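## Task

Get every blue block into the basket, each fully inside its rim, with no block of another color in there. Some blue blocks are concealed inside or beneath other objects. At the end the light wooden cabinet's drawer must be completely closed and the metal box's lid fully seated. Nothing may count on the robot to hold it in place. Finish with the gripper released and withdrawn.

## Robot and tools

Robot: one arm with six joints (waist, shoulder, elbow, wrist pitch, wrist yaw, wrist roll) and a two-finger parallel gripper. Joint ranges in rad: waist -3.054 to 3.054, shoulder 0.000 to 3.142, elbow 0.000 to 2.356, wrist pitch -1.571 to 1.571, wrist yaw -1.571 to 1.571, wrist roll -3.142 to 3.142. The base may sit tilted on a mount, and the mount counts as arm for collision checks.

Frames. Scene frame: origin on the table surface beneath the arm base, +z up, +y to the left when facing along +x. Reported positions are metres, orientation is a wxyz quaternion, velocities m/s and rad/s. The printed hand position can be somewhat wrong, worse at long reach. Gripper frame: fingers point along its +x, and they close and open along its y. The reported end effector point lies between the pads, 3 to 4 cm short of the fingertips.

The row. Every motion command is a row of 7 numbers, each in [-1, 1]: dx, dy, dz, rx, ry, rz, opening. The first six are an offset, not a pose: expressed in the gripper's own axes and measured from the gripper pose shown in the most recent result that shows it. Before any such result exists in a scene, and for the second or later call inside one reply, they count from where the gripper is when that action begins. Scale: 1.0 equals 0.6 m for dx, dy, dz and 180 degrees for rotation; rx, ry, rz form a single rotation vector. Opening is absolute, not an offset: +1 is wide open (0.088 m), about -0.80 is where empty fingers touch, and values down to -1 close no further. Closing from fully open takes at least roughly 0.5 s. All zeros is not a pause; it drives the gripper back to the reference pose.

Tools.
execute_actions: argument actions is a list holding zero or one item. Empty list: just returns the state. An action item has rows (1 to 15 rows) and optional steps (1 to 15, default 15); each row is applied for one 1/30 s step, the last row repeating to fill the steps, and every row counts from the same reference pose, not from the preceding row. A wait item has only steps (up to 300), counted from the previous result, so your reply delay is included. Optional pictures (boolean) toggles camera images, which come by default.
move: target is one row as above; speed is the path's top speed in m/s, 0.002 to 0.5, default 0.25, with turning capped at twice that value in rad/s. It runs a straight path lasting 0.5 to 10 s (cut off at 10 s), rotates the short way, and sets the opening at the start. It does not avoid obstacles; the real gripper lags, wanders, and may overshoot the speed, especially with the arm stretched. Its result adds a move: line giving the outcome (done, off_target, moving, held, fault), the limits that acted (paced = the sent pose was clipped; held = a check blocked some steps, after which the arm may suddenly move fast) and the distance left to the target.
wait: seconds from 0 to 10; the robot gets nothing new.
zoom_image: camera (cam_head_left, cam_head_right or cam_wrist) and region [x0, y0, x1, y1] in image pixels, origin top-left, at most 504 by 504. Images are 504x504; the head cameras are wide angle (about 91 degrees vertical), the wrist camera about 61 degrees.
finished_scene: scene is the number of the current scene; ends it irreversibly and reports success.

Control behaviour. Each step, the commanded pose is clipped to within 70 mm and 16 degrees of the measured pose, then reached by damped inverse kinematics, favouring position over orientation. After an action ends, the arm continues only to the last clipped pose, so big offsets need several calls; read the new pose and command the remainder. Friction can leave the gripper short or slightly tilted, and tiny moves may not happen; verify and correct orientation after moves.

Result lines. The state line gives pose and velocities. Joint positions and Joint velocities list the six joints then the pad gap in metres. grip_measured is the finger opening on the command scale; it may be off by about 1 mm throughout, and reads up to about 3 mm (0.061) narrower while squeezing something hard. To hold an item, command an opening below grip_measured; around 0.07 lower grips firmly. Objects thinner than about 3 mm get proportionally less force. Pad force tops out near 34 to 49 N. HELD marks steps whose command was partly or wholly withheld, and pose unreachable means the clearance check altered or blocked a command. Hand target shows the pose the controller is currently driving toward.

Things to avoid. A joint torque reaching its load limit (waist 16.6, shoulder 20.6, elbow 20.5, wrist pitch 5.42, wrist yaw 5.4, wrist roll 5.07 N m, carried weight included) freezes the arm for 10 s and drops the rest of the call. Holding loads heats the motors; MOTOR HOT appears from 50 °C, and at 95 °C an OVER-TEMPERATURE FAULT holds the arm, and if cooling fails it can go limp and release. Fast contact and targets set deep past a contact push hard; an arm stopped by an object keeps pushing until commanded otherwise. Occasional external tugs on held parts or nudges to loose items can occur. Never let anything leave the table; avoid drops, slips, slams and hard hits. Stored items must rest on their own: drawer closed and lid seated without the gripper pressing them.

Each tool is called by a JSON object that holds its "op" and its "data".

## Session

{"op": "execute_actions", "data": {"actions": []}}

Scene clock: 0.00 s of 6000.00 s.
end_effector_position=(+0.1225, +0.4389, +0.1288) grip_measured=+0.847 end_effector_quat_wxyz=(+0.747, -0.113, +0.647, +0.098) end_effector_velocity=(-0.001, +0.000, -0.000) end_effector_angular_velocity=(+0.000, +0.021, +0.008)
Joint positions: [ 1.598  2.159  1.517 -0.588  0.943  1.06   0.08 ]
Joint velocities: [-0.002 -0.002  0.002 -0.007 -0.022 -0.007 -0.   ]
Motor temperatures (°C, as the motors report them): [29 27 26 24 25 24]
Heat: hottest waist 29 °C (+0.0 °C/min).
Hand target: +0.123, +0.439, +0.129; +0.747, -0.113, +0.647, +0.098

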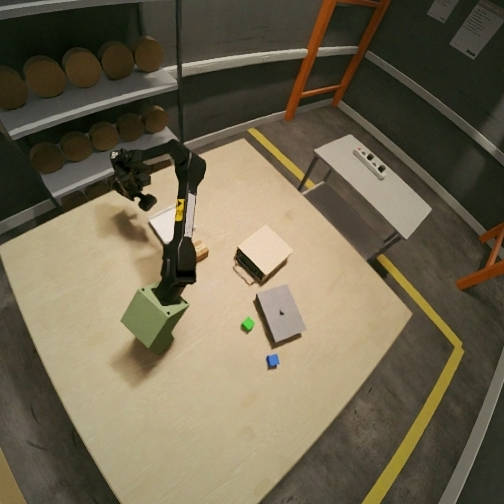

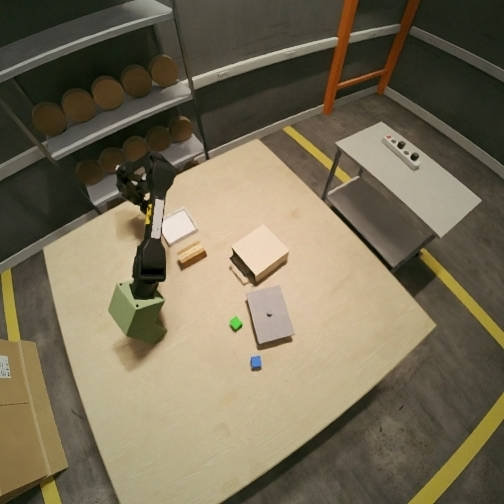

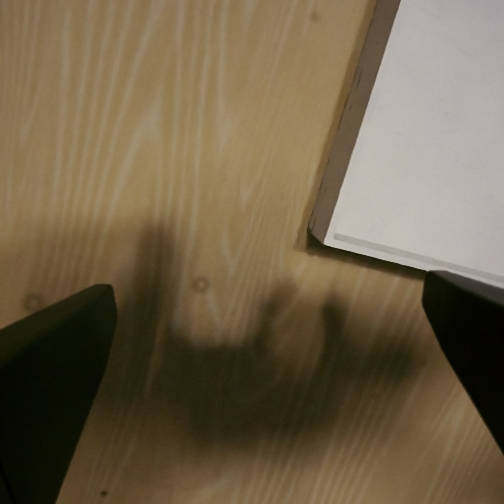

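{"op": "zoom_image", "data": {"camera": "cam_head_right", "region": [130, 190, 320, 380]}}

{"op": "zoom_image", "data": {"camera": "cam_head_left", "region": [130, 190, 320, 380]}}

Region (130, 190, 320, 380) of cam_head_right's 504x504 image, scaled by 2.653, with more detail than that image has.

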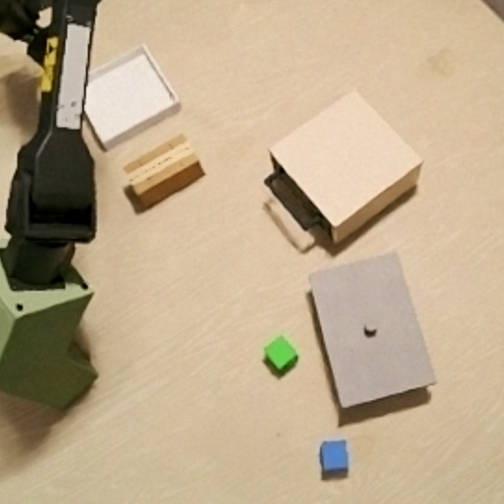

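Region (130, 190, 320, 380) of cam_head_left's 504x504 image, scaled by 2.653, with more detail than that image has.

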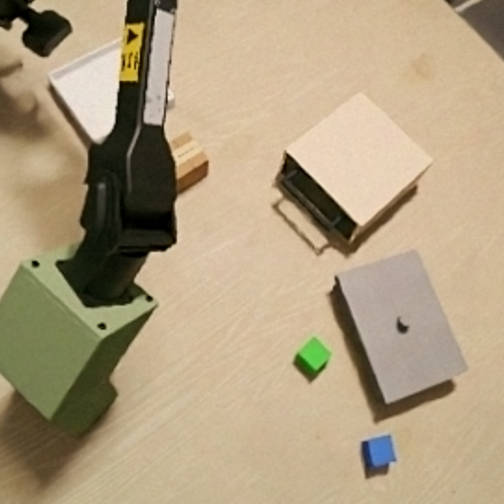

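{"op": "move", "data": {"target": [-0.0024, -0.4778, -0.0286, 0.0954, 0.0452, 0.0068, 0.85], "speed": 0.18}}

Scene clock: 76.73 s of 6000.00 s.
end_effector_position=(+0.1876, +0.1613, +0.1380) grip_measured=+0.847 end_effector_quat_wxyz=(+0.708, +0.000, +0.706, -0.002) end_effector_velocity=(+0.001, +0.001, +0.002) end_effector_angular_velocity=(+0.030, +0.007, -0.003)
Joint positions: [ 1.064  1.068  0.429 -0.248  0.544  0.792  0.08 ]
Joint velocities: [-0.017 -0.027 -0.007  0.007 -0.037 -0.022  0.   ]
Motor temperatures (°C, as the motors report them): [39 32 27 24 25 24]
Heat: hottest waist 39 °C (+5.0 °C/min).
Hand target: +0.186, +0.159, +0.138; +0.707, -0.001, +0.707, -0.001
Off the commanded pose: 0.003 m, 0 deg.
After step 90, 71.53 s passed at rest.
move: done

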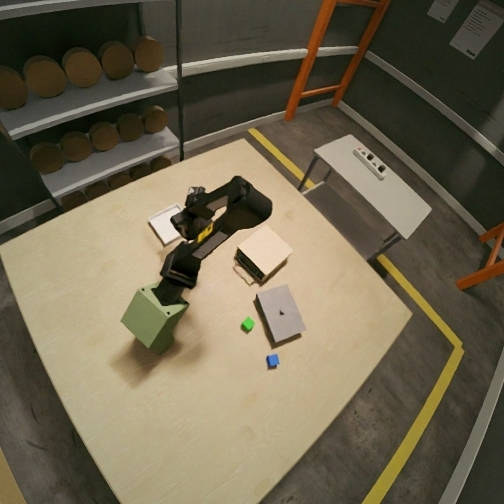

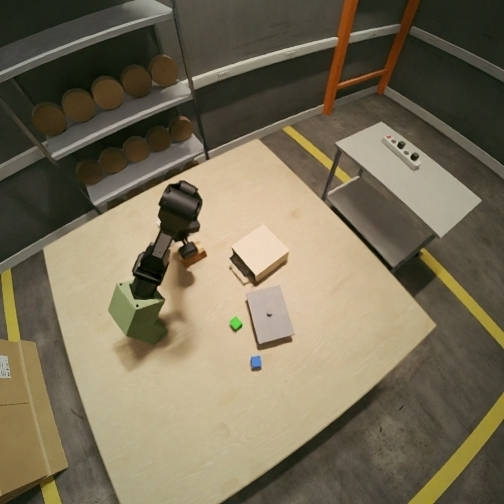

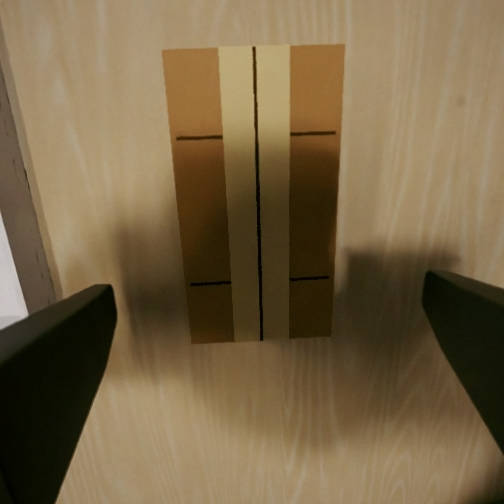

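{"op": "move", "data": {"target": [0.118, 0.005, 0.004, 0, 0, 0, 0.85], "speed": 0.07}}

Scene clock: 90.73 s of 6000.00 s.
end_effector_position=(+0.1900, +0.1641, +0.0695) grip_measured=+0.847 end_effector_quat_wxyz=(+0.709, +0.001, +0.705, -0.003) end_effector_velocity=(-0.000, -0.001, -0.002) end_effector_angular_velocity=(-0.001, +0.005, +0.003)
Joint positions: [0.898 1.428 0.423 0.187 0.436 0.652 0.08 ]
Joint velocities: [-0.007  0.012  0.002  0.007 -0.007 -0.007 -0.   ]
Motor temperatures (°C, as the motors report them): [35 31 26 24 25 24]
Heat: hottest waist 35 °C (-1.0 °C/min).
Hand target: +0.190, +0.165, +0.068; +0.708, +0.000, +0.706, -0.002
Off the commanded pose: 0.002 m, 0 deg.
After step 90, 9.50 s passed at rest.
move: done

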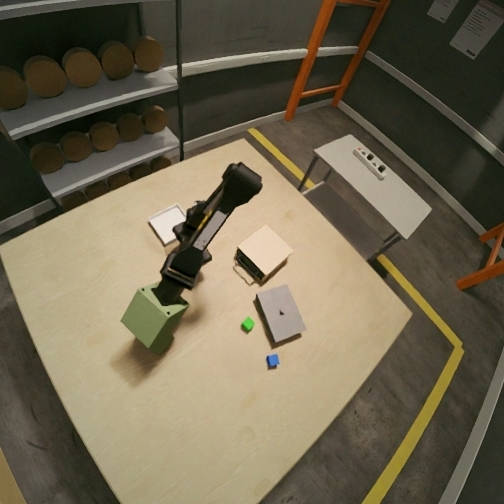

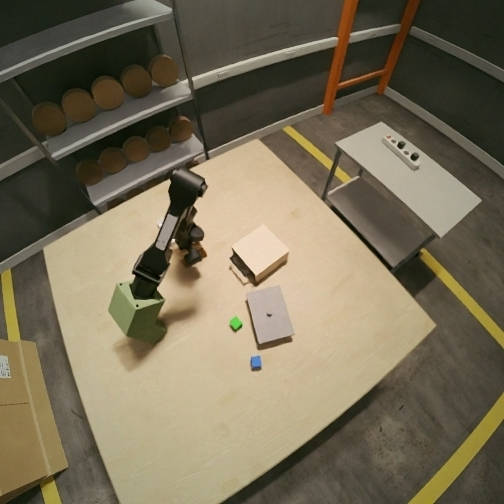

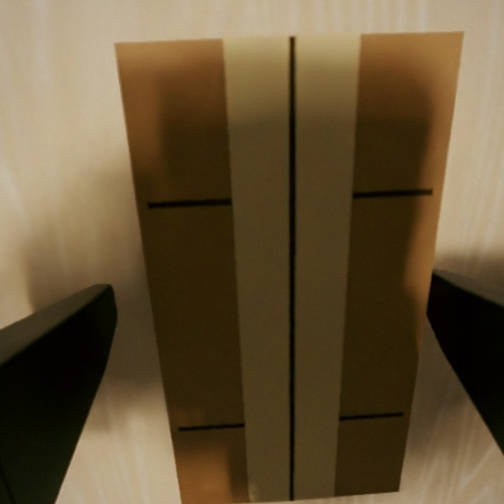

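{"op": "execute_actions", "data": {"actions": [{"rows": [[0.002,-0.002,0,0,0,0,0.82],[0.004,-0.003,0,0,0,0,0.78],[0.006,-0.004,0,0,0,0,0.74],[0.008,-0.005,0,0,0,0,0.70],[0.010,-0.006,0,0,0,0,0.66],[0.012,-0.006,0,0,0,0,0.62],[0.012,-0.006,0,0,0,0,0.58],[0.012,-0.006,0,0,0,0,0.54],[0.012,-0.006,0,0,0,0,0.50],[0.012,-0.006,0,0,0,0,0.47],[0.012,-0.006,0,0,0,0,0.44],[0.012,-0.006,0,0,0,0,0.41],[0.012,-0.006,0,0,0,0,0.38],[0.012,-0.006,0,0,0,0,0.35],[0.012,-0.006,0,0,0,0,0.32]], "steps": 15}], "pictures": false}}

{"op": "execute_actions", "data": {"actions": [{"rows": [[0,0,0,0,0,0,0.30],[0,0,0,0,0,0,0.28],[0,0,0,0,0,0,0.26],[0,0,0,0,0,0,0.24]], "steps": 12}]}}

Scene clock: 101.00 s of 6000.00 s.
end_effector_position=(+0.1933, +0.1626, +0.0643) grip_measured=+0.431 end_effector_quat_wxyz=(+0.712, +0.005, +0.702, -0.004) end_effector_velocity=(+0.001, +0.001, -0.002) end_effector_angular_velocity=(+0.015, +0.002, +0.024)
Joint positions: [0.875 1.449 0.422 0.228 0.422 0.636 0.06 ]
Joint velocities: [-0.012  0.007 -0.002  0.022 -0.022 -0.037 -0.046]
Motor temperatures (°C, as the motors report them): [33 31 26 24 25 24]
Heat: hottest waist 33 °C (-4.0 °C/min).
Hand target: +0.190, +0.161, +0.062; +0.709, +0.001, +0.705, -0.003
Off the commanded pose: 0.004 m, 1 deg.
Steps of this call (steps 1 to 90: nothing new was sent; then 6.77 s passed at rest; steps 91 to 105: all 15 steps of this action). Readings (end_effector_position):
91: (+0.1903, +0.1643, +0.0692)
92: (+0.1907, +0.1643, +0.0691)
94: (+0.1921, +0.1643, +0.0685)
98: (+0.1933, +0.1630, +0.0658)
105: the state above

Scene clock: 101.40 s of 6000.00 s.
end_effector_position=(+0.1933, +0.1626, +0.0643) grip_measured=+0.330 end_effector_quat_wxyz=(+0.712, +0.005, +0.702, -0.004) end_effector_velocity=(-0.002, -0.003, -0.001) end_effector_angular_velocity=(-0.014, +0.004, +0.011)
Joint positions: [0.875 1.449 0.422 0.228 0.422 0.636 0.055]
Joint velocities: [-0.002  0.002 -0.002 -0.007  0.007 -0.007 -0.   ]
Motor temperatures (°C, as the motors report them): [33 30 26 24 25 24]
Heat: hottest waist 33 °C (-4.0 °C/min).
Hand target: +0.193, +0.163, +0.064; +0.712, +0.006, +0.702, -0.004
Off the commanded pose: 0.000 m, 0 deg.
Steps of this call (steps 1 to 12: all 12 steps of this action). Readings (end_effector_position):
1: (+0.1933, +0.1626, +0.0643)
2: (+0.1933, +0.1626, +0.0643)
4: (+0.1933, +0.1626, +0.0643)
8: (+0.1933, +0.1626, +0.0643)
12: the state above

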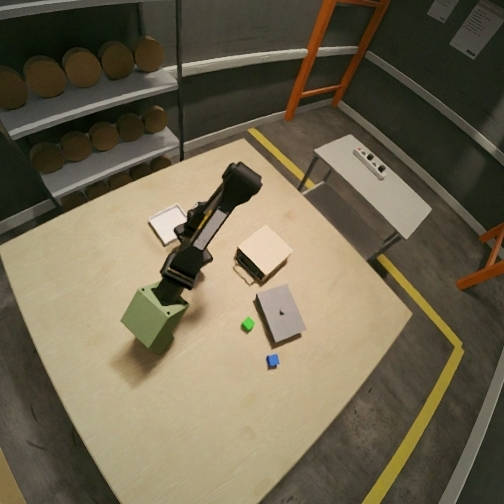

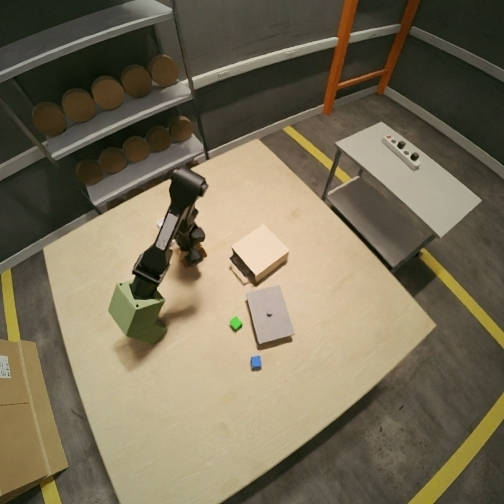

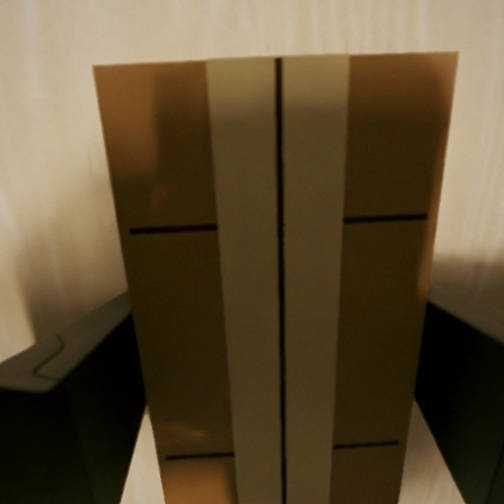

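{"op": "move", "data": {"target": [-0.085, 0, 0, 0, 0, 0, 0.26], "speed": 0.07}}

{"op": "move", "data": {"target": [0.0, 0.04, 0.27, 0, 0, 0, 0.26], "speed": 0.12}}

Scene clock: 108.60 s of 6000.00 s.
end_effector_position=(+0.1911, +0.1614, +0.1130) grip_measured=+0.330 end_effector_quat_wxyz=(+0.710, +0.002, +0.704, -0.003) end_effector_velocity=(-0.004, -0.005, +0.002) end_effector_angular_velocity=(-0.019, +0.013, +0.022)
Joint positions: [ 0.984  1.184  0.413 -0.076  0.495  0.724  0.055]
Joint velocities: [ 0.002 -0.012 -0.002 -0.037  0.007 -0.007 -0.   ]
Motor temperatures (°C, as the motors report them): [32 30 26 24 25 24]
Heat: hottest waist 32 °C (-6.0 °C/min).
Hand target: +0.192, +0.162, +0.115; +0.712, +0.006, +0.702, -0.004
Off the commanded pose: 0.003 m, 1 deg.
After step 90, 3.00 s passed at rest.
move: done

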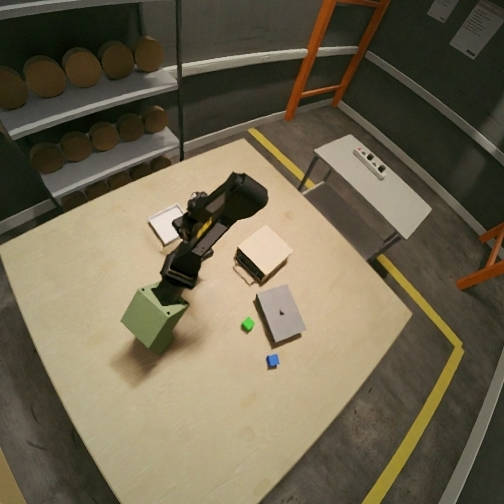

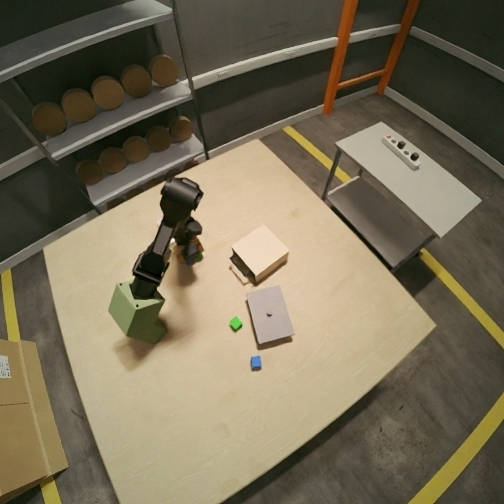

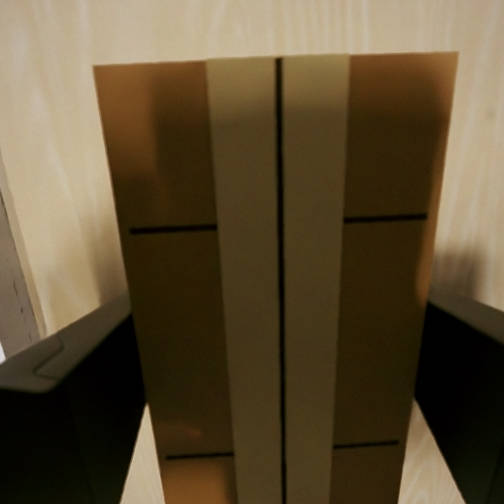

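Scene clock: 110.40 s of 6000.00 s.
end_effector_position=(+0.3519, +0.1826, +0.1172) grip_measured=+0.330 end_effector_quat_wxyz=(+0.712, +0.004, +0.702, -0.004) end_effector_velocity=(-0.000, +0.000, -0.001) end_effector_angular_velocity=(-0.003, +0.017, +0.011)
Joint positions: [ 0.689  1.359  1.028 -0.42   0.291  0.497  0.055]
Joint velocities: [-0.002  0.012  0.017 -0.022 -0.007 -0.007 -0.   ]
Motor temperatures (°C, as the motors report them): [32 30 26 24 25 24]
Heat: hottest waist 32 °C (-6.1 °C/min).
Hand target: +0.353, +0.183, +0.115; +0.710, +0.002, +0.704, -0.003
Off the commanded pose: 0.004 m, 0 deg.
move: done

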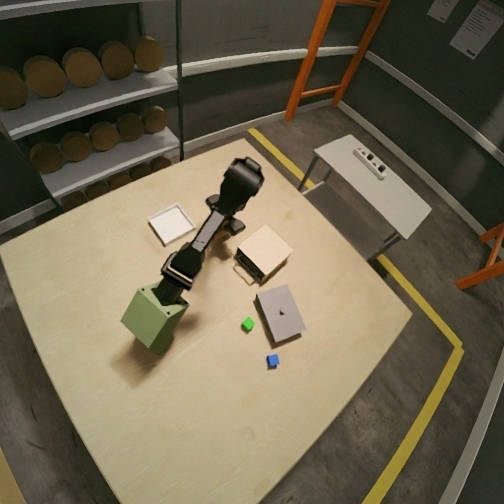

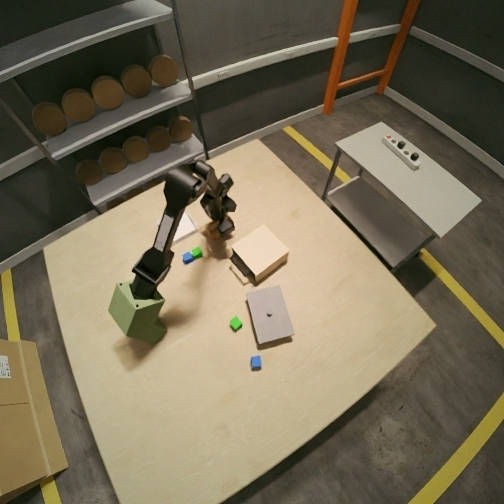

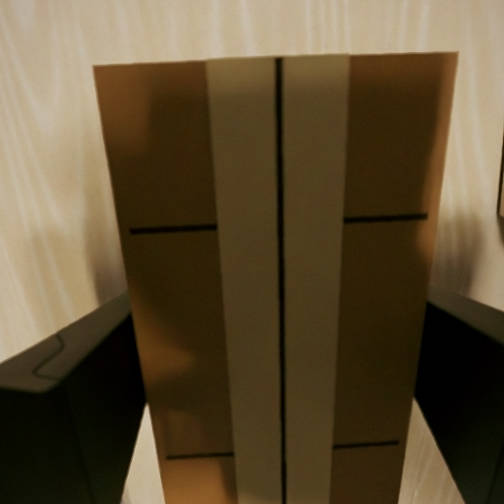

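{"op": "move", "data": {"target": [0.08, 0.005, 0, 0, 0, 0, 0.26], "speed": 0.06}}

{"op": "move", "data": {"target": [0.02, 0, 0, 0, 0, 0, 0.26], "speed": 0.015}}

Scene clock: 121.17 s of 6000.00 s.
end_effector_position=(+0.3525, +0.1853, +0.0729) grip_measured=+0.330 end_effector_quat_wxyz=(+0.713, +0.006, +0.701, -0.005) end_effector_velocity=(+0.000, +0.001, -0.002) end_effector_angular_velocity=(+0.005, +0.001, +0.020)
Joint positions: [ 0.656  1.502  1.031 -0.271  0.268  0.475  0.055]
Joint velocities: [-0.002  0.007  0.002  0.007 -0.007 -0.022 -0.   ]
Motor temperatures (°C, as the motors report them): [31 31 27 24 25 24]
Heat: hottest waist 31 °C (-7.1 °C/min).
Hand target: +0.353, +0.186, +0.069; +0.712, +0.004, +0.702, -0.004
Off the commanded pose: 0.004 m, 0 deg.
After step 90, 6.57 s passed at rest.
move: done

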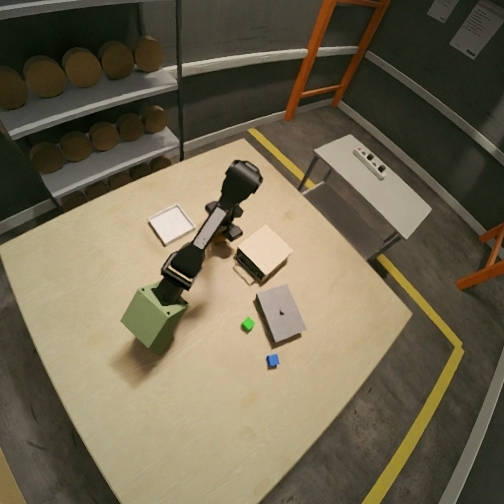

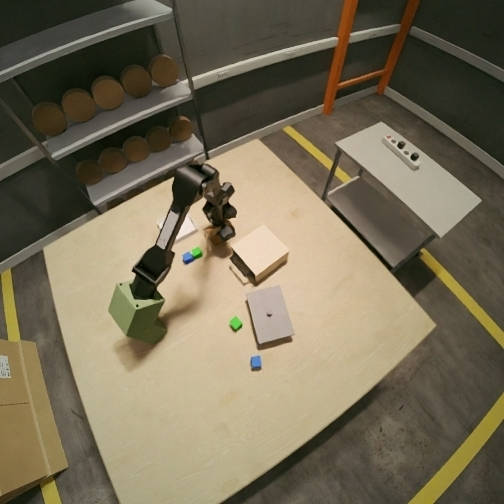

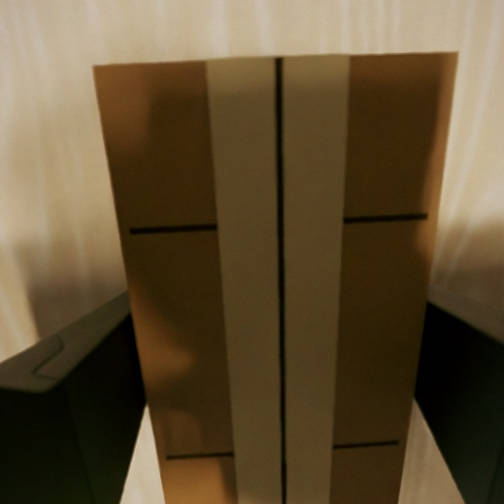

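Scene clock: 122.20 s of 6000.00 s.
end_effector_position=(+0.3538, +0.1858, +0.0683) grip_measured=+0.330 end_effector_quat_wxyz=(+0.716, +0.008, +0.698, -0.005) end_effector_velocity=(+0.001, +0.000, +0.000) end_effector_angular_velocity=(+0.007, -0.004, +0.019)
Joint positions: [ 0.651  1.517  1.031 -0.247  0.264  0.474  0.055]
Joint velocities: [-0.002 -0.002 -0.002  0.007 -0.007 -0.022  0.   ]
Motor temperatures (°C, as the motors report them): [31 31 27 24 25 24]
Heat: hottest waist 31 °C (-8.1 °C/min).
Hand target: +0.352, +0.185, +0.061; +0.713, +0.006, +0.701, -0.005
Off the commanded pose: 0.007 m, 0 deg.
move: done

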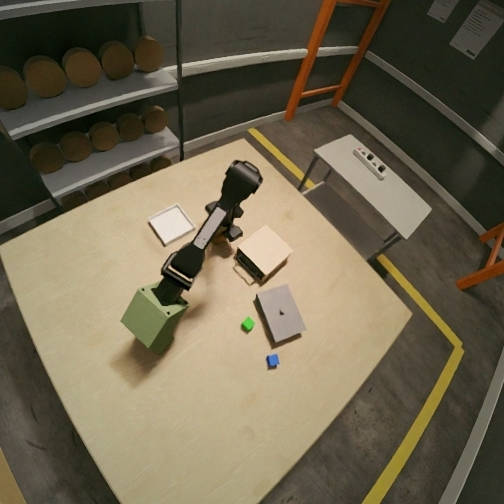

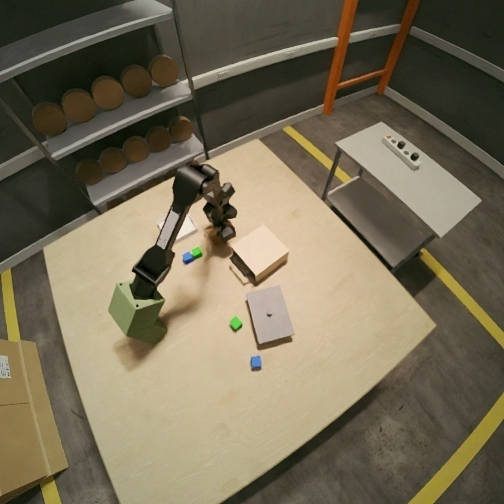

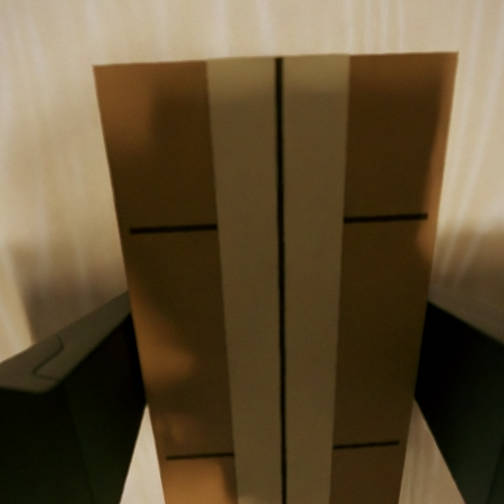

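Contact at z=0.068 (stopped 7 mm short). Release and lift.

{"op": "execute_actions", "data": {"actions": [{"rows": [[0,0,0,0,0,0,0.30],[0,0,0,0,0,0,0.33],[0,0,0,0,0,0,0.36],[0,0,0,0,0,0,0.39],[0,0,0,0,0,0,0.43],[0,0,0,0,0,0,0.48],[0,0,0,0,0,0,0.53],[0,0,0,0,0,0,0.58],[0,0,0,0,0,0,0.63]], "steps": 14}], "pictures": false}}

{"op": "move", "data": {"target": [-0.085, 0, 0, 0, 0.006, -0.002, 0.63], "speed": 0.09}}

Scene clock: 127.47 s of 6000.00 s.
end_effector_position=(+0.3539, +0.1858, +0.0683) grip_measured=+0.589 end_effector_quat_wxyz=(+0.716, +0.008, +0.698, -0.005) end_effector_velocity=(-0.001, +0.002, +0.001) end_effector_angular_velocity=(+0.017, +0.011, +0.007)
Joint positions: [ 0.651  1.517  1.031 -0.247  0.264  0.474  0.068]
Joint velocities: [-0.002 -0.002  0.002 -0.007 -0.022 -0.007  0.016]
Motor temperatures (°C, as the motors report them): [31 31 27 24 25 24]
Heat: hottest waist 31 °C (-8.1 °C/min).
Hand target: +0.354, +0.186, +0.068; +0.716, +0.008, +0.698, -0.005
Off the commanded pose: 0.000 m, 0 deg.
Steps of this call (steps 1 to 90: nothing new was sent; then 1.80 s passed at rest; steps 91 to 104: all 14 steps of this action). Readings (end_effector_position):
91: (+0.3538, +0.1858, +0.0683)
92: (+0.3538, +0.1858, +0.0683)
94: (+0.3537, +0.1857, +0.0683)
98: (+0.3539, +0.1858, +0.0683)
104: the state above

Scene clock: 128.87 s of 6000.00 s.
end_effector_position=(+0.3469, +0.1835, +0.1131) grip_measured=+0.627 end_effector_quat_wxyz=(+0.703, +0.000, +0.711, -0.007) end_effector_velocity=(-0.003, -0.001, +0.003) end_effector_angular_velocity=(+0.003, +0.014, -0.002)
Joint positions: [ 0.695  1.379  1.036 -0.439  0.292  0.508  0.07 ]
Joint velocities: [ 0.002 -0.012 -0.002 -0.022 -0.007  0.007 -0.   ]
Motor temperatures (°C, as the motors report them): [31 31 27 24 25 24]
Heat: hottest waist 31 °C (-8.0 °C/min).
Hand target: +0.352, +0.185, +0.119; +0.709, +0.006, +0.705, -0.007
Off the commanded pose: 0.009 m, 1 deg.
move: off_target

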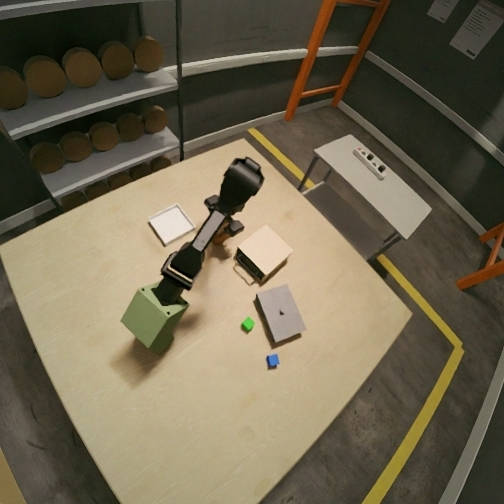

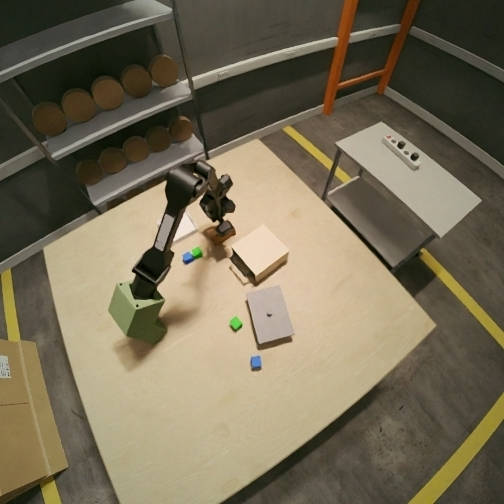

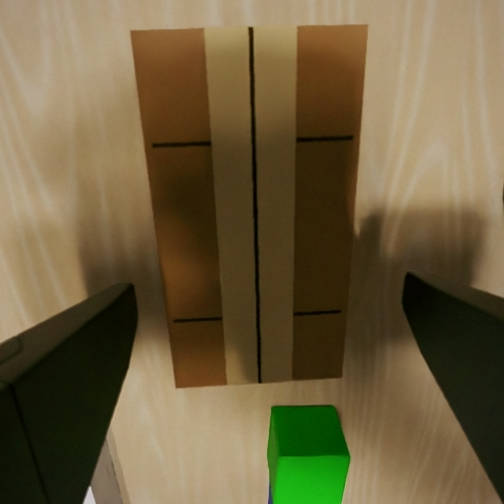

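{"op": "move", "data": {"target": [0.0087, -0.0388, -0.2997, -0.003, -0.0035, 0.0031, 0.3], "speed": 0.15}}

Scene clock: 135.50 s of 6000.00 s.
end_effector_position=(+0.1693, +0.1641, +0.1098) grip_measured=+0.303 end_effector_quat_wxyz=(+0.707, +0.001, +0.707, +0.001) end_effector_velocity=(-0.007, -0.002, +0.001) end_effector_angular_velocity=(-0.000, +0.005, +0.025)
Joint positions: [ 1.051  1.227  0.364 -0.015  0.53   0.776  0.054]
Joint velocities: [ 0.017 -0.002 -0.022  0.007  0.007 -0.007 -0.   ]
Motor temperatures (°C, as the motors report them): [31 32 27 24 25 24]
Heat: hottest shoulder 32 °C (-7.1 °C/min).
Hand target: +0.167, +0.163, +0.110; +0.707, +0.001, +0.707, -0.000
Off the commanded pose: 0.003 m, 0 deg.
After step 90, 1.93 s passed at rest.
move: done

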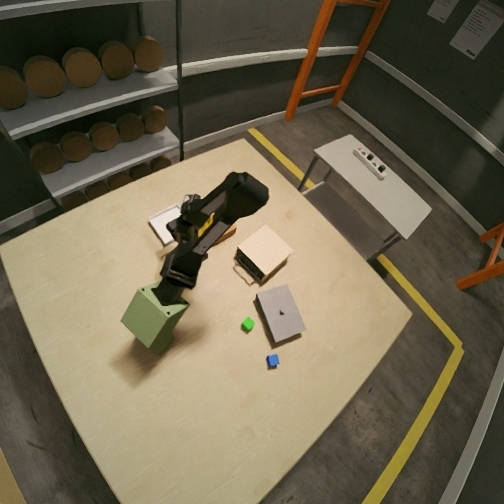

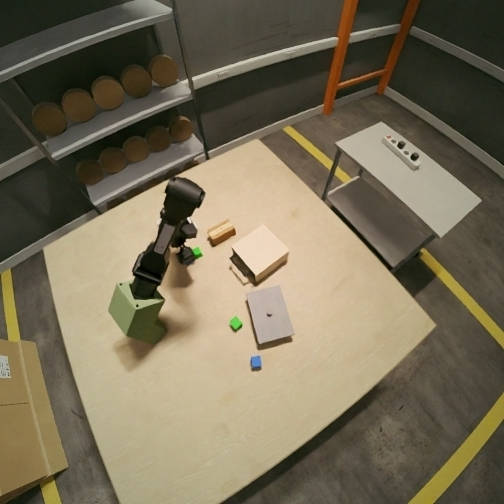

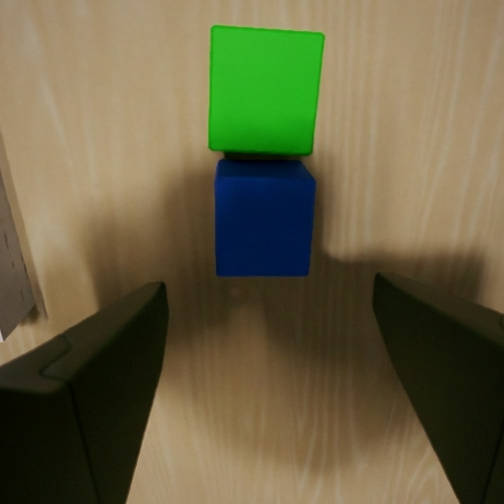

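{"op": "move", "data": {"target": [0.106, -0.005, 0.002, 0.011, 0, 0, 0.3], "speed": 0.06}}

Scene clock: 148.37 s of 6000.00 s.
end_effector_position=(+0.1706, +0.1614, +0.0484) grip_measured=+0.303 end_effector_quat_wxyz=(+0.708, +0.015, +0.706, -0.013) end_effector_velocity=(-0.004, +0.001, -0.002) end_effector_angular_velocity=(+0.012, +0.018, +0.009)
Joint positions: [0.894 1.577 0.381 0.38  0.428 0.681 0.054]
Joint velocities: [-0.002  0.012 -0.002  0.007 -0.022 -0.007 -0.   ]
Motor temperatures (°C, as the motors report them): [30 31 26 24 25 24]
Heat: hottest shoulder 31 °C (-4.0 °C/min).
Hand target: +0.170, +0.162, +0.047; +0.707, +0.013, +0.707, -0.012
Off the commanded pose: 0.002 m, 0 deg.
After step 90, 8.37 s passed at rest.
move: done

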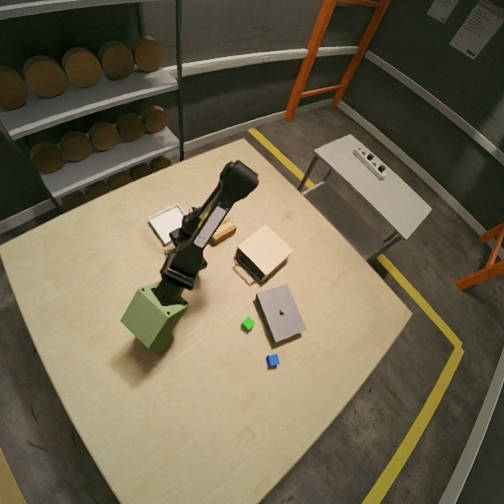

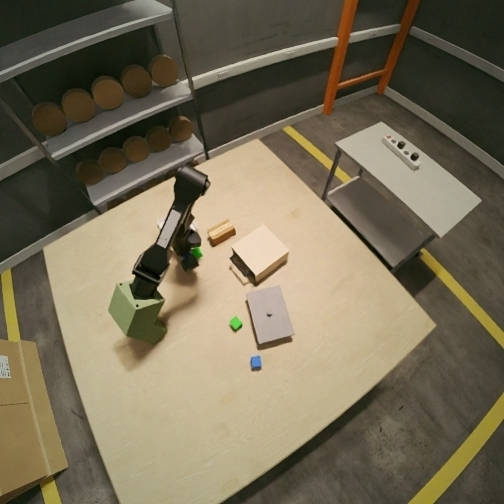

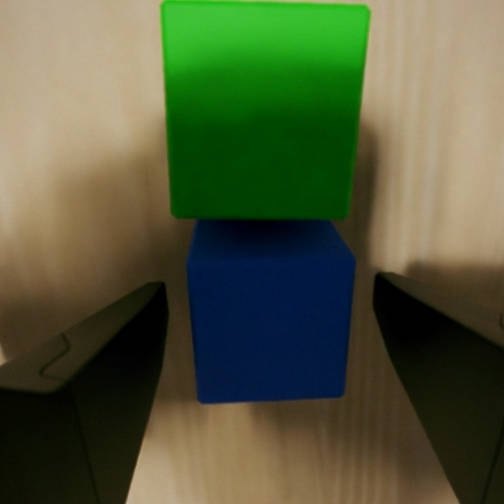

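{"op": "execute_actions", "data": {"actions": [{"rows": [[0,0.003,0,0,0,0,0.25],[0,0.003,0,0,0,0,0.20],[0,0.003,0,0,0,0,0.15],[0,0.003,0,0,0,0,0.10],[0,0.003,0,0,0,0,0.05],[0,0.003,0,0,0,0,0.01],[0,0.003,0,0,0,0,-0.03],[0,0.003,0,0,0,0,-0.06],[0,0.003,0,0,0,0,-0.09],[0,0.003,0,0,0,0,-0.12],[0,0.003,0,0,0,0,-0.15],[0,0.003,0,0,0,0,-0.18],[0,0.003,0,0,0,0,-0.21],[0,0.003,0,0,0,0,-0.23],[0,0.003,0,0,0,0,-0.25]], "steps": 15}], "pictures": false}}

{"op": "execute_actions", "data": {"actions": [{"steps": 9}], "pictures": false}}

Scene clock: 154.30 s of 6000.00 s.
end_effector_position=(+0.1699, +0.1621, +0.0485) grip_measured=-0.139 end_effector_quat_wxyz=(+0.707, +0.013, +0.707, -0.012) end_effector_velocity=(-0.003, +0.000, +0.001) end_effector_angular_velocity=(-0.012, -0.002, +0.024)
Joint positions: [0.898 1.578 0.383 0.378 0.43  0.681 0.032]
Joint velocities: [ 0.017  0.002 -0.002 -0.007  0.022 -0.007 -0.002]
Motor temperatures (°C, as the motors report them): [30 30 26 24 25 24]
Heat: hottest waist 30 °C (-4.0 °C/min).
Hand target: +0.171, +0.163, +0.048; +0.708, +0.015, +0.706, -0.013
Off the commanded pose: 0.001 m, 0 deg.
Steps of this call (steps 1 to 90: nothing new was sent; then 2.43 s passed at rest; steps 91 to 105: all 15 steps of this action). Readings (end_effector_position):
91: (+0.1707, +0.1615, +0.0481)
92: (+0.1707, +0.1617, +0.0481)
94: (+0.1708, +0.1618, +0.0482)
98: (+0.1701, +0.1620, +0.0483)
105: the state above

Scene clock: 154.60 s of 6000.00 s.
end_effector_position=(+0.1700, +0.1621, +0.0485) grip_measured=-0.139 end_effector_quat_wxyz=(+0.708, +0.013, +0.706, -0.012) end_effector_velocity=(+0.001, -0.001, -0.000) end_effector_angular_velocity=(-0.001, +0.005, +0.018)
Joint positions: [0.898 1.578 0.383 0.378 0.431 0.682 0.032]
Joint velocities: [-0.007 -0.002  0.002 -0.007 -0.007 -0.022 -0.   ]
Motor temperatures (°C, as the motors report them): [30 30 26 24 25 24]
Heat: hottest waist 30 °C (-4.0 °C/min).
Hand target: +0.171, +0.163, +0.048; +0.708, +0.015, +0.706, -0.013
Off the commanded pose: 0.001 m, 0 deg.
Steps of this call (steps 1 to 9: nothing new was sent). Readings (end_effector_position):
1: (+0.1699, +0.1621, +0.0485)
2: (+0.1700, +0.1621, +0.0485)
4: (+0.1700, +0.1621, +0.0485)
8: (+0.1700, +0.1621, +0.0485)
9: the state above

{"op": "move", "data": {"target": [-0.11, 0, 0, 0, 0, 0, -0.21], "speed": 0.08}}

{"op": "move", "data": {"target": [-0.01, 0.33, -0.03, -0.011, 0, 0, -0.21], "speed": 0.14}}

Scene clock: 167.50 s of 6000.00 s.
end_effector_position=(+0.1677, +0.1602, +0.1122) grip_measured=-0.139 end_effector_quat_wxyz=(+0.705, +0.009, +0.709, -0.011) end_effector_velocity=(-0.003, -0.004, +0.001) end_effector_angular_velocity=(-0.014, +0.006, +0.018)
Joint positions: [ 1.05   1.204  0.356 -0.038  0.53   0.808  0.032]
Joint velocities: [ 0.002 -0.012 -0.007 -0.022  0.007 -0.007 -0.   ]
Motor temperatures (°C, as the motors report them): [30 30 26 24 25 24]
Heat: hottest waist 30 °C (-2.0 °C/min).
Hand target: +0.170, +0.162, +0.114; +0.708, +0.013, +0.706, -0.012
Off the commanded pose: 0.004 m, 1 deg.
After step 90, 8.57 s passed at rest.
move: done

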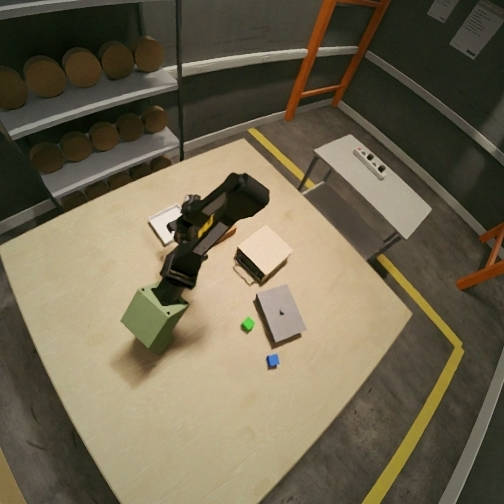

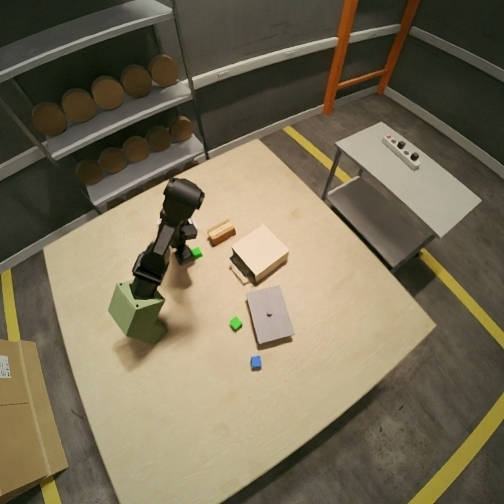

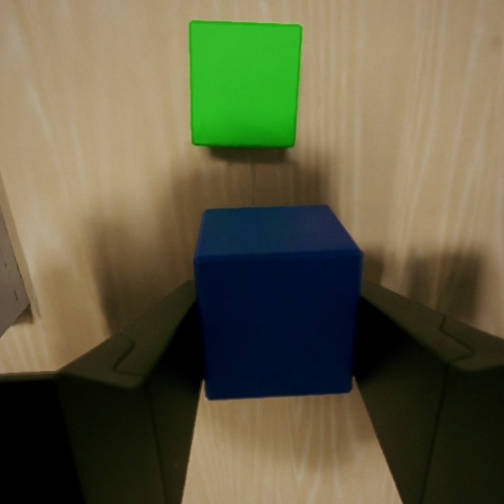

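Scene clock: 169.40 s of 6000.00 s.
end_effector_position=(+0.1595, +0.3562, +0.1196) grip_measured=-0.139 end_effector_quat_wxyz=(+0.705, -0.001, +0.709, +0.002) end_effector_velocity=(+0.001, +0.005, -0.001) end_effector_angular_velocity=(-0.004, +0.008, -0.004)
Joint positions: [ 1.434  1.835  1.133 -0.422  0.736  1.175  0.032]
Joint velocities: [-0.002  0.017  0.032 -0.022 -0.007  0.007 -0.   ]
Motor temperatures (°C, as the motors report them): [30 30 26 24 25 24]
Heat: hottest waist 30 °C (-2.0 °C/min).
Hand target: +0.158, +0.359, +0.119; +0.705, -0.002, +0.709, +0.002
Off the commanded pose: 0.005 m, 0 deg.
move: done

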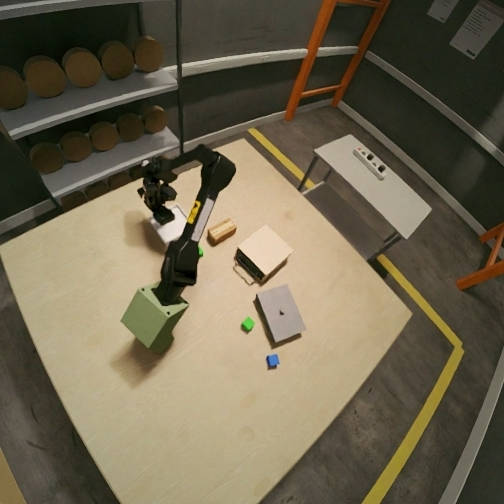

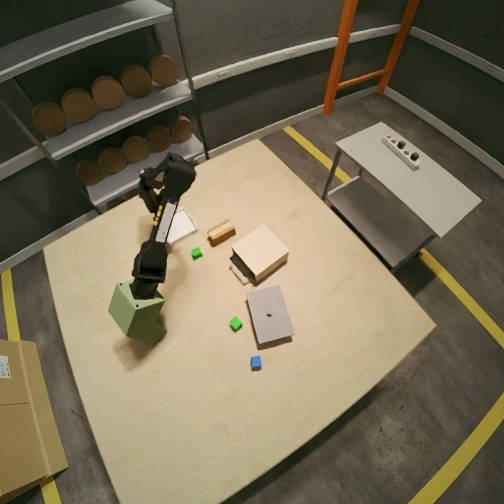

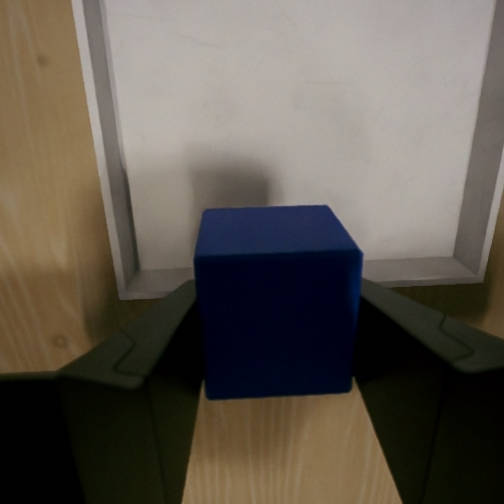

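{"op": "move", "data": {"target": [0.079, 0.025, 0.006, 0, 0, 0, -0.21], "speed": 0.06}}

Scene clock: 179.17 s of 6000.00 s.
end_effector_position=(+0.1640, +0.3697, +0.0753) grip_measured=-0.139 end_effector_quat_wxyz=(+0.706, +0.001, +0.708, +0.000) end_effector_velocity=(+0.001, +0.003, -0.000) end_effector_angular_velocity=(+0.010, +0.002, -0.002)
Joint positions: [ 1.356  1.966  1.197 -0.293  0.703  1.087  0.032]
Joint velocities: [-0.002  0.002  0.007  0.007 -0.007 -0.007 -0.   ]
Motor temperatures (°C, as the motors report them): [32 30 26 24 25 24]
Heat: hottest waist 32 °C (+1.0 °C/min).
Hand target: +0.163, +0.371, +0.072; +0.705, -0.001, +0.709, +0.002
Off the commanded pose: 0.004 m, 0 deg.
After step 90, 5.53 s passed at rest.
move: done

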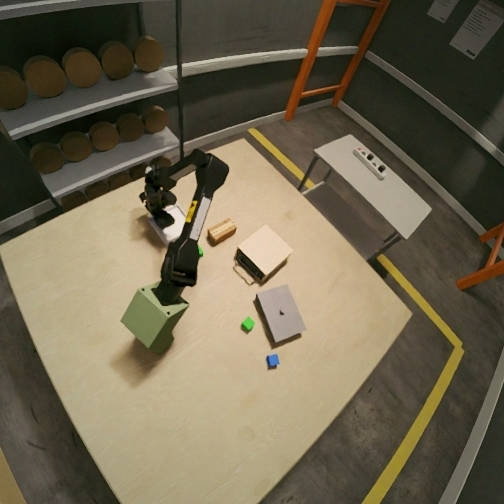

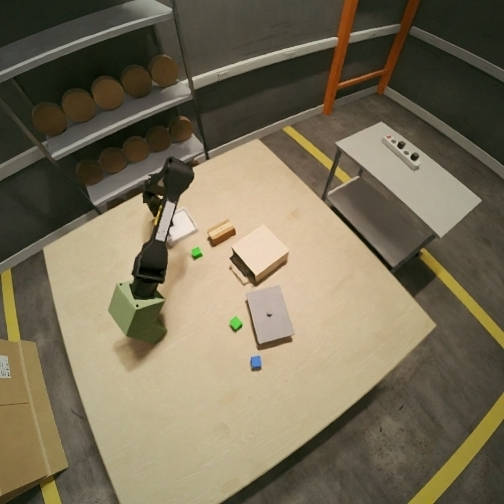

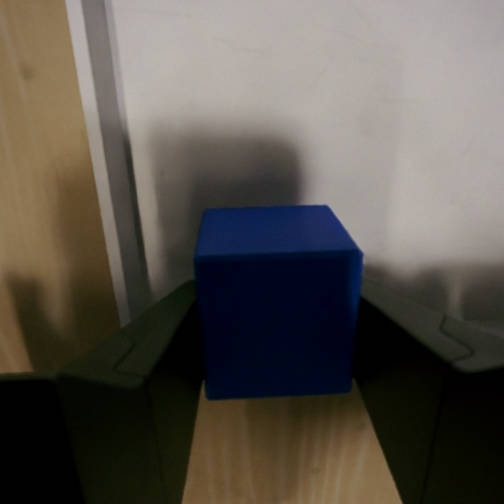

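{"op": "move", "data": {"target": [0.028, -0.002, 0, 0, 0, 0, -0.21], "speed": 0.015}}

Scene clock: 189.53 s of 6000.00 s.
end_effector_position=(+0.1677, +0.3703, +0.0629) grip_measured=-0.139 end_effector_quat_wxyz=(+0.708, +0.006, +0.706, -0.000) end_effector_velocity=(+0.002, +0.003, -0.000) end_effector_angular_velocity=(+0.017, -0.002, -0.008)
Joint positions: [ 1.329  1.99   1.198 -0.239  0.692  1.058  0.032]
Joint velocities: [-0.002 -0.002 -0.002  0.022 -0.007 -0.007 -0.   ]
Motor temperatures (°C, as the motors report them): [33 30 26 24 25 24]
Heat: hottest waist 33 °C (+2.0 °C/min).
Hand target: +0.164, +0.369, +0.059; +0.706, +0.000, +0.708, +0.000
Off the commanded pose: 0.006 m, 1 deg.
After step 90, 6.03 s passed at rest.
move: done

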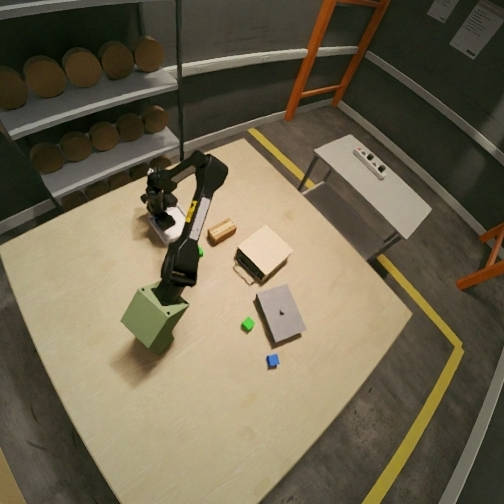

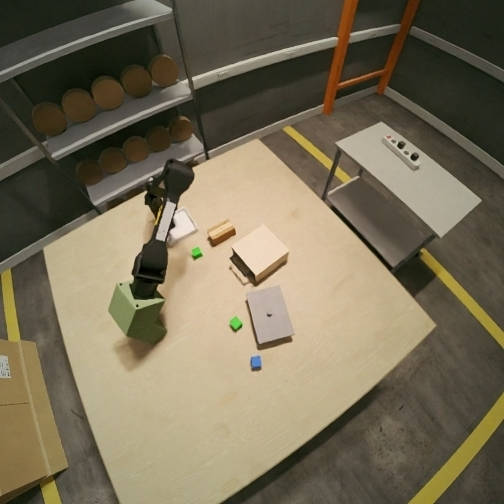

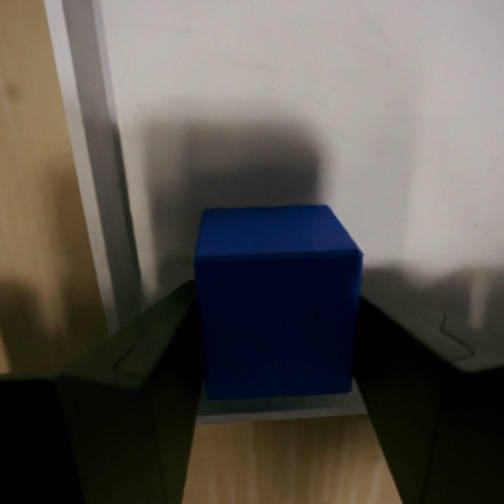

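{"op": "move", "data": {"target": [0.010, -0.002, -0.004, 0, 0, 0, -0.21], "speed": 0.01}}

Scene clock: 194.10 s of 6000.00 s.
end_effector_position=(+0.1693, +0.3731, +0.0629) grip_measured=-0.139 end_effector_quat_wxyz=(+0.711, +0.014, +0.703, +0.001) end_effector_velocity=(-0.001, -0.002, -0.000) end_effector_angular_velocity=(-0.003, +0.009, +0.011)
Joint positions: [ 1.329  1.99   1.198 -0.221  0.691  1.055  0.032]
Joint velocities: [-0.002 -0.002 -0.002 -0.007 -0.007 -0.007 -0.   ]
Motor temperatures (°C, as the motors report them): [33 30 26 24 25 24]
Heat: hottest waist 33 °C (+1.0 °C/min).
Hand target: +0.165, +0.369, +0.057; +0.708, +0.006, +0.706, -0.001
Off the commanded pose: 0.008 m, 1 deg.
After step 90, 0.70 s passed at rest.
move: done

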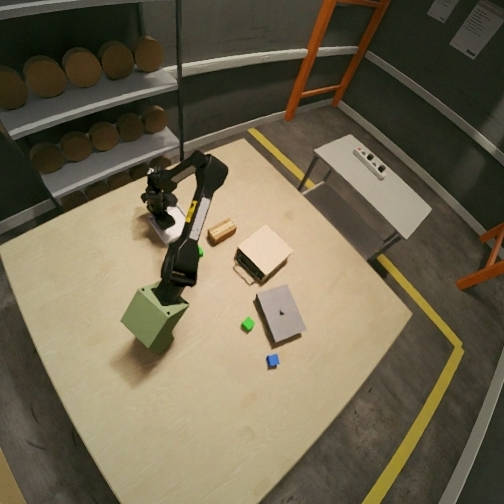

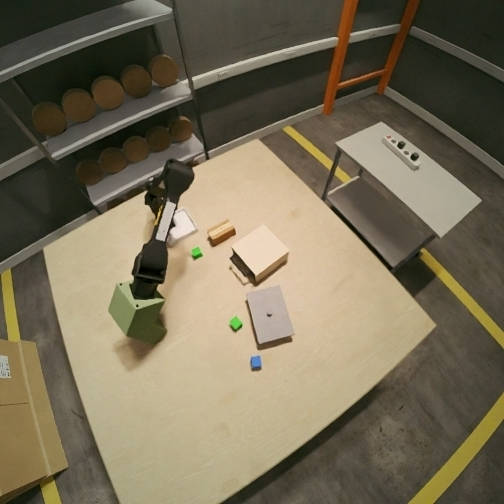

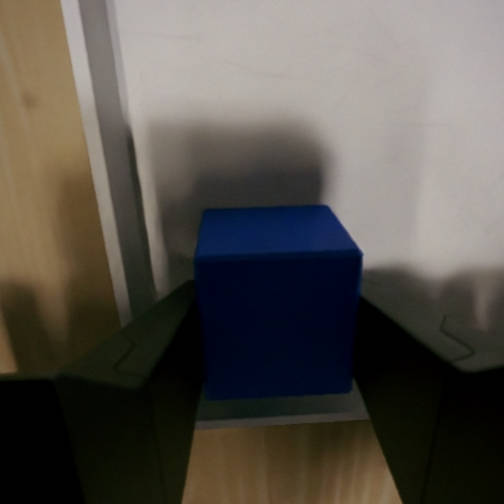

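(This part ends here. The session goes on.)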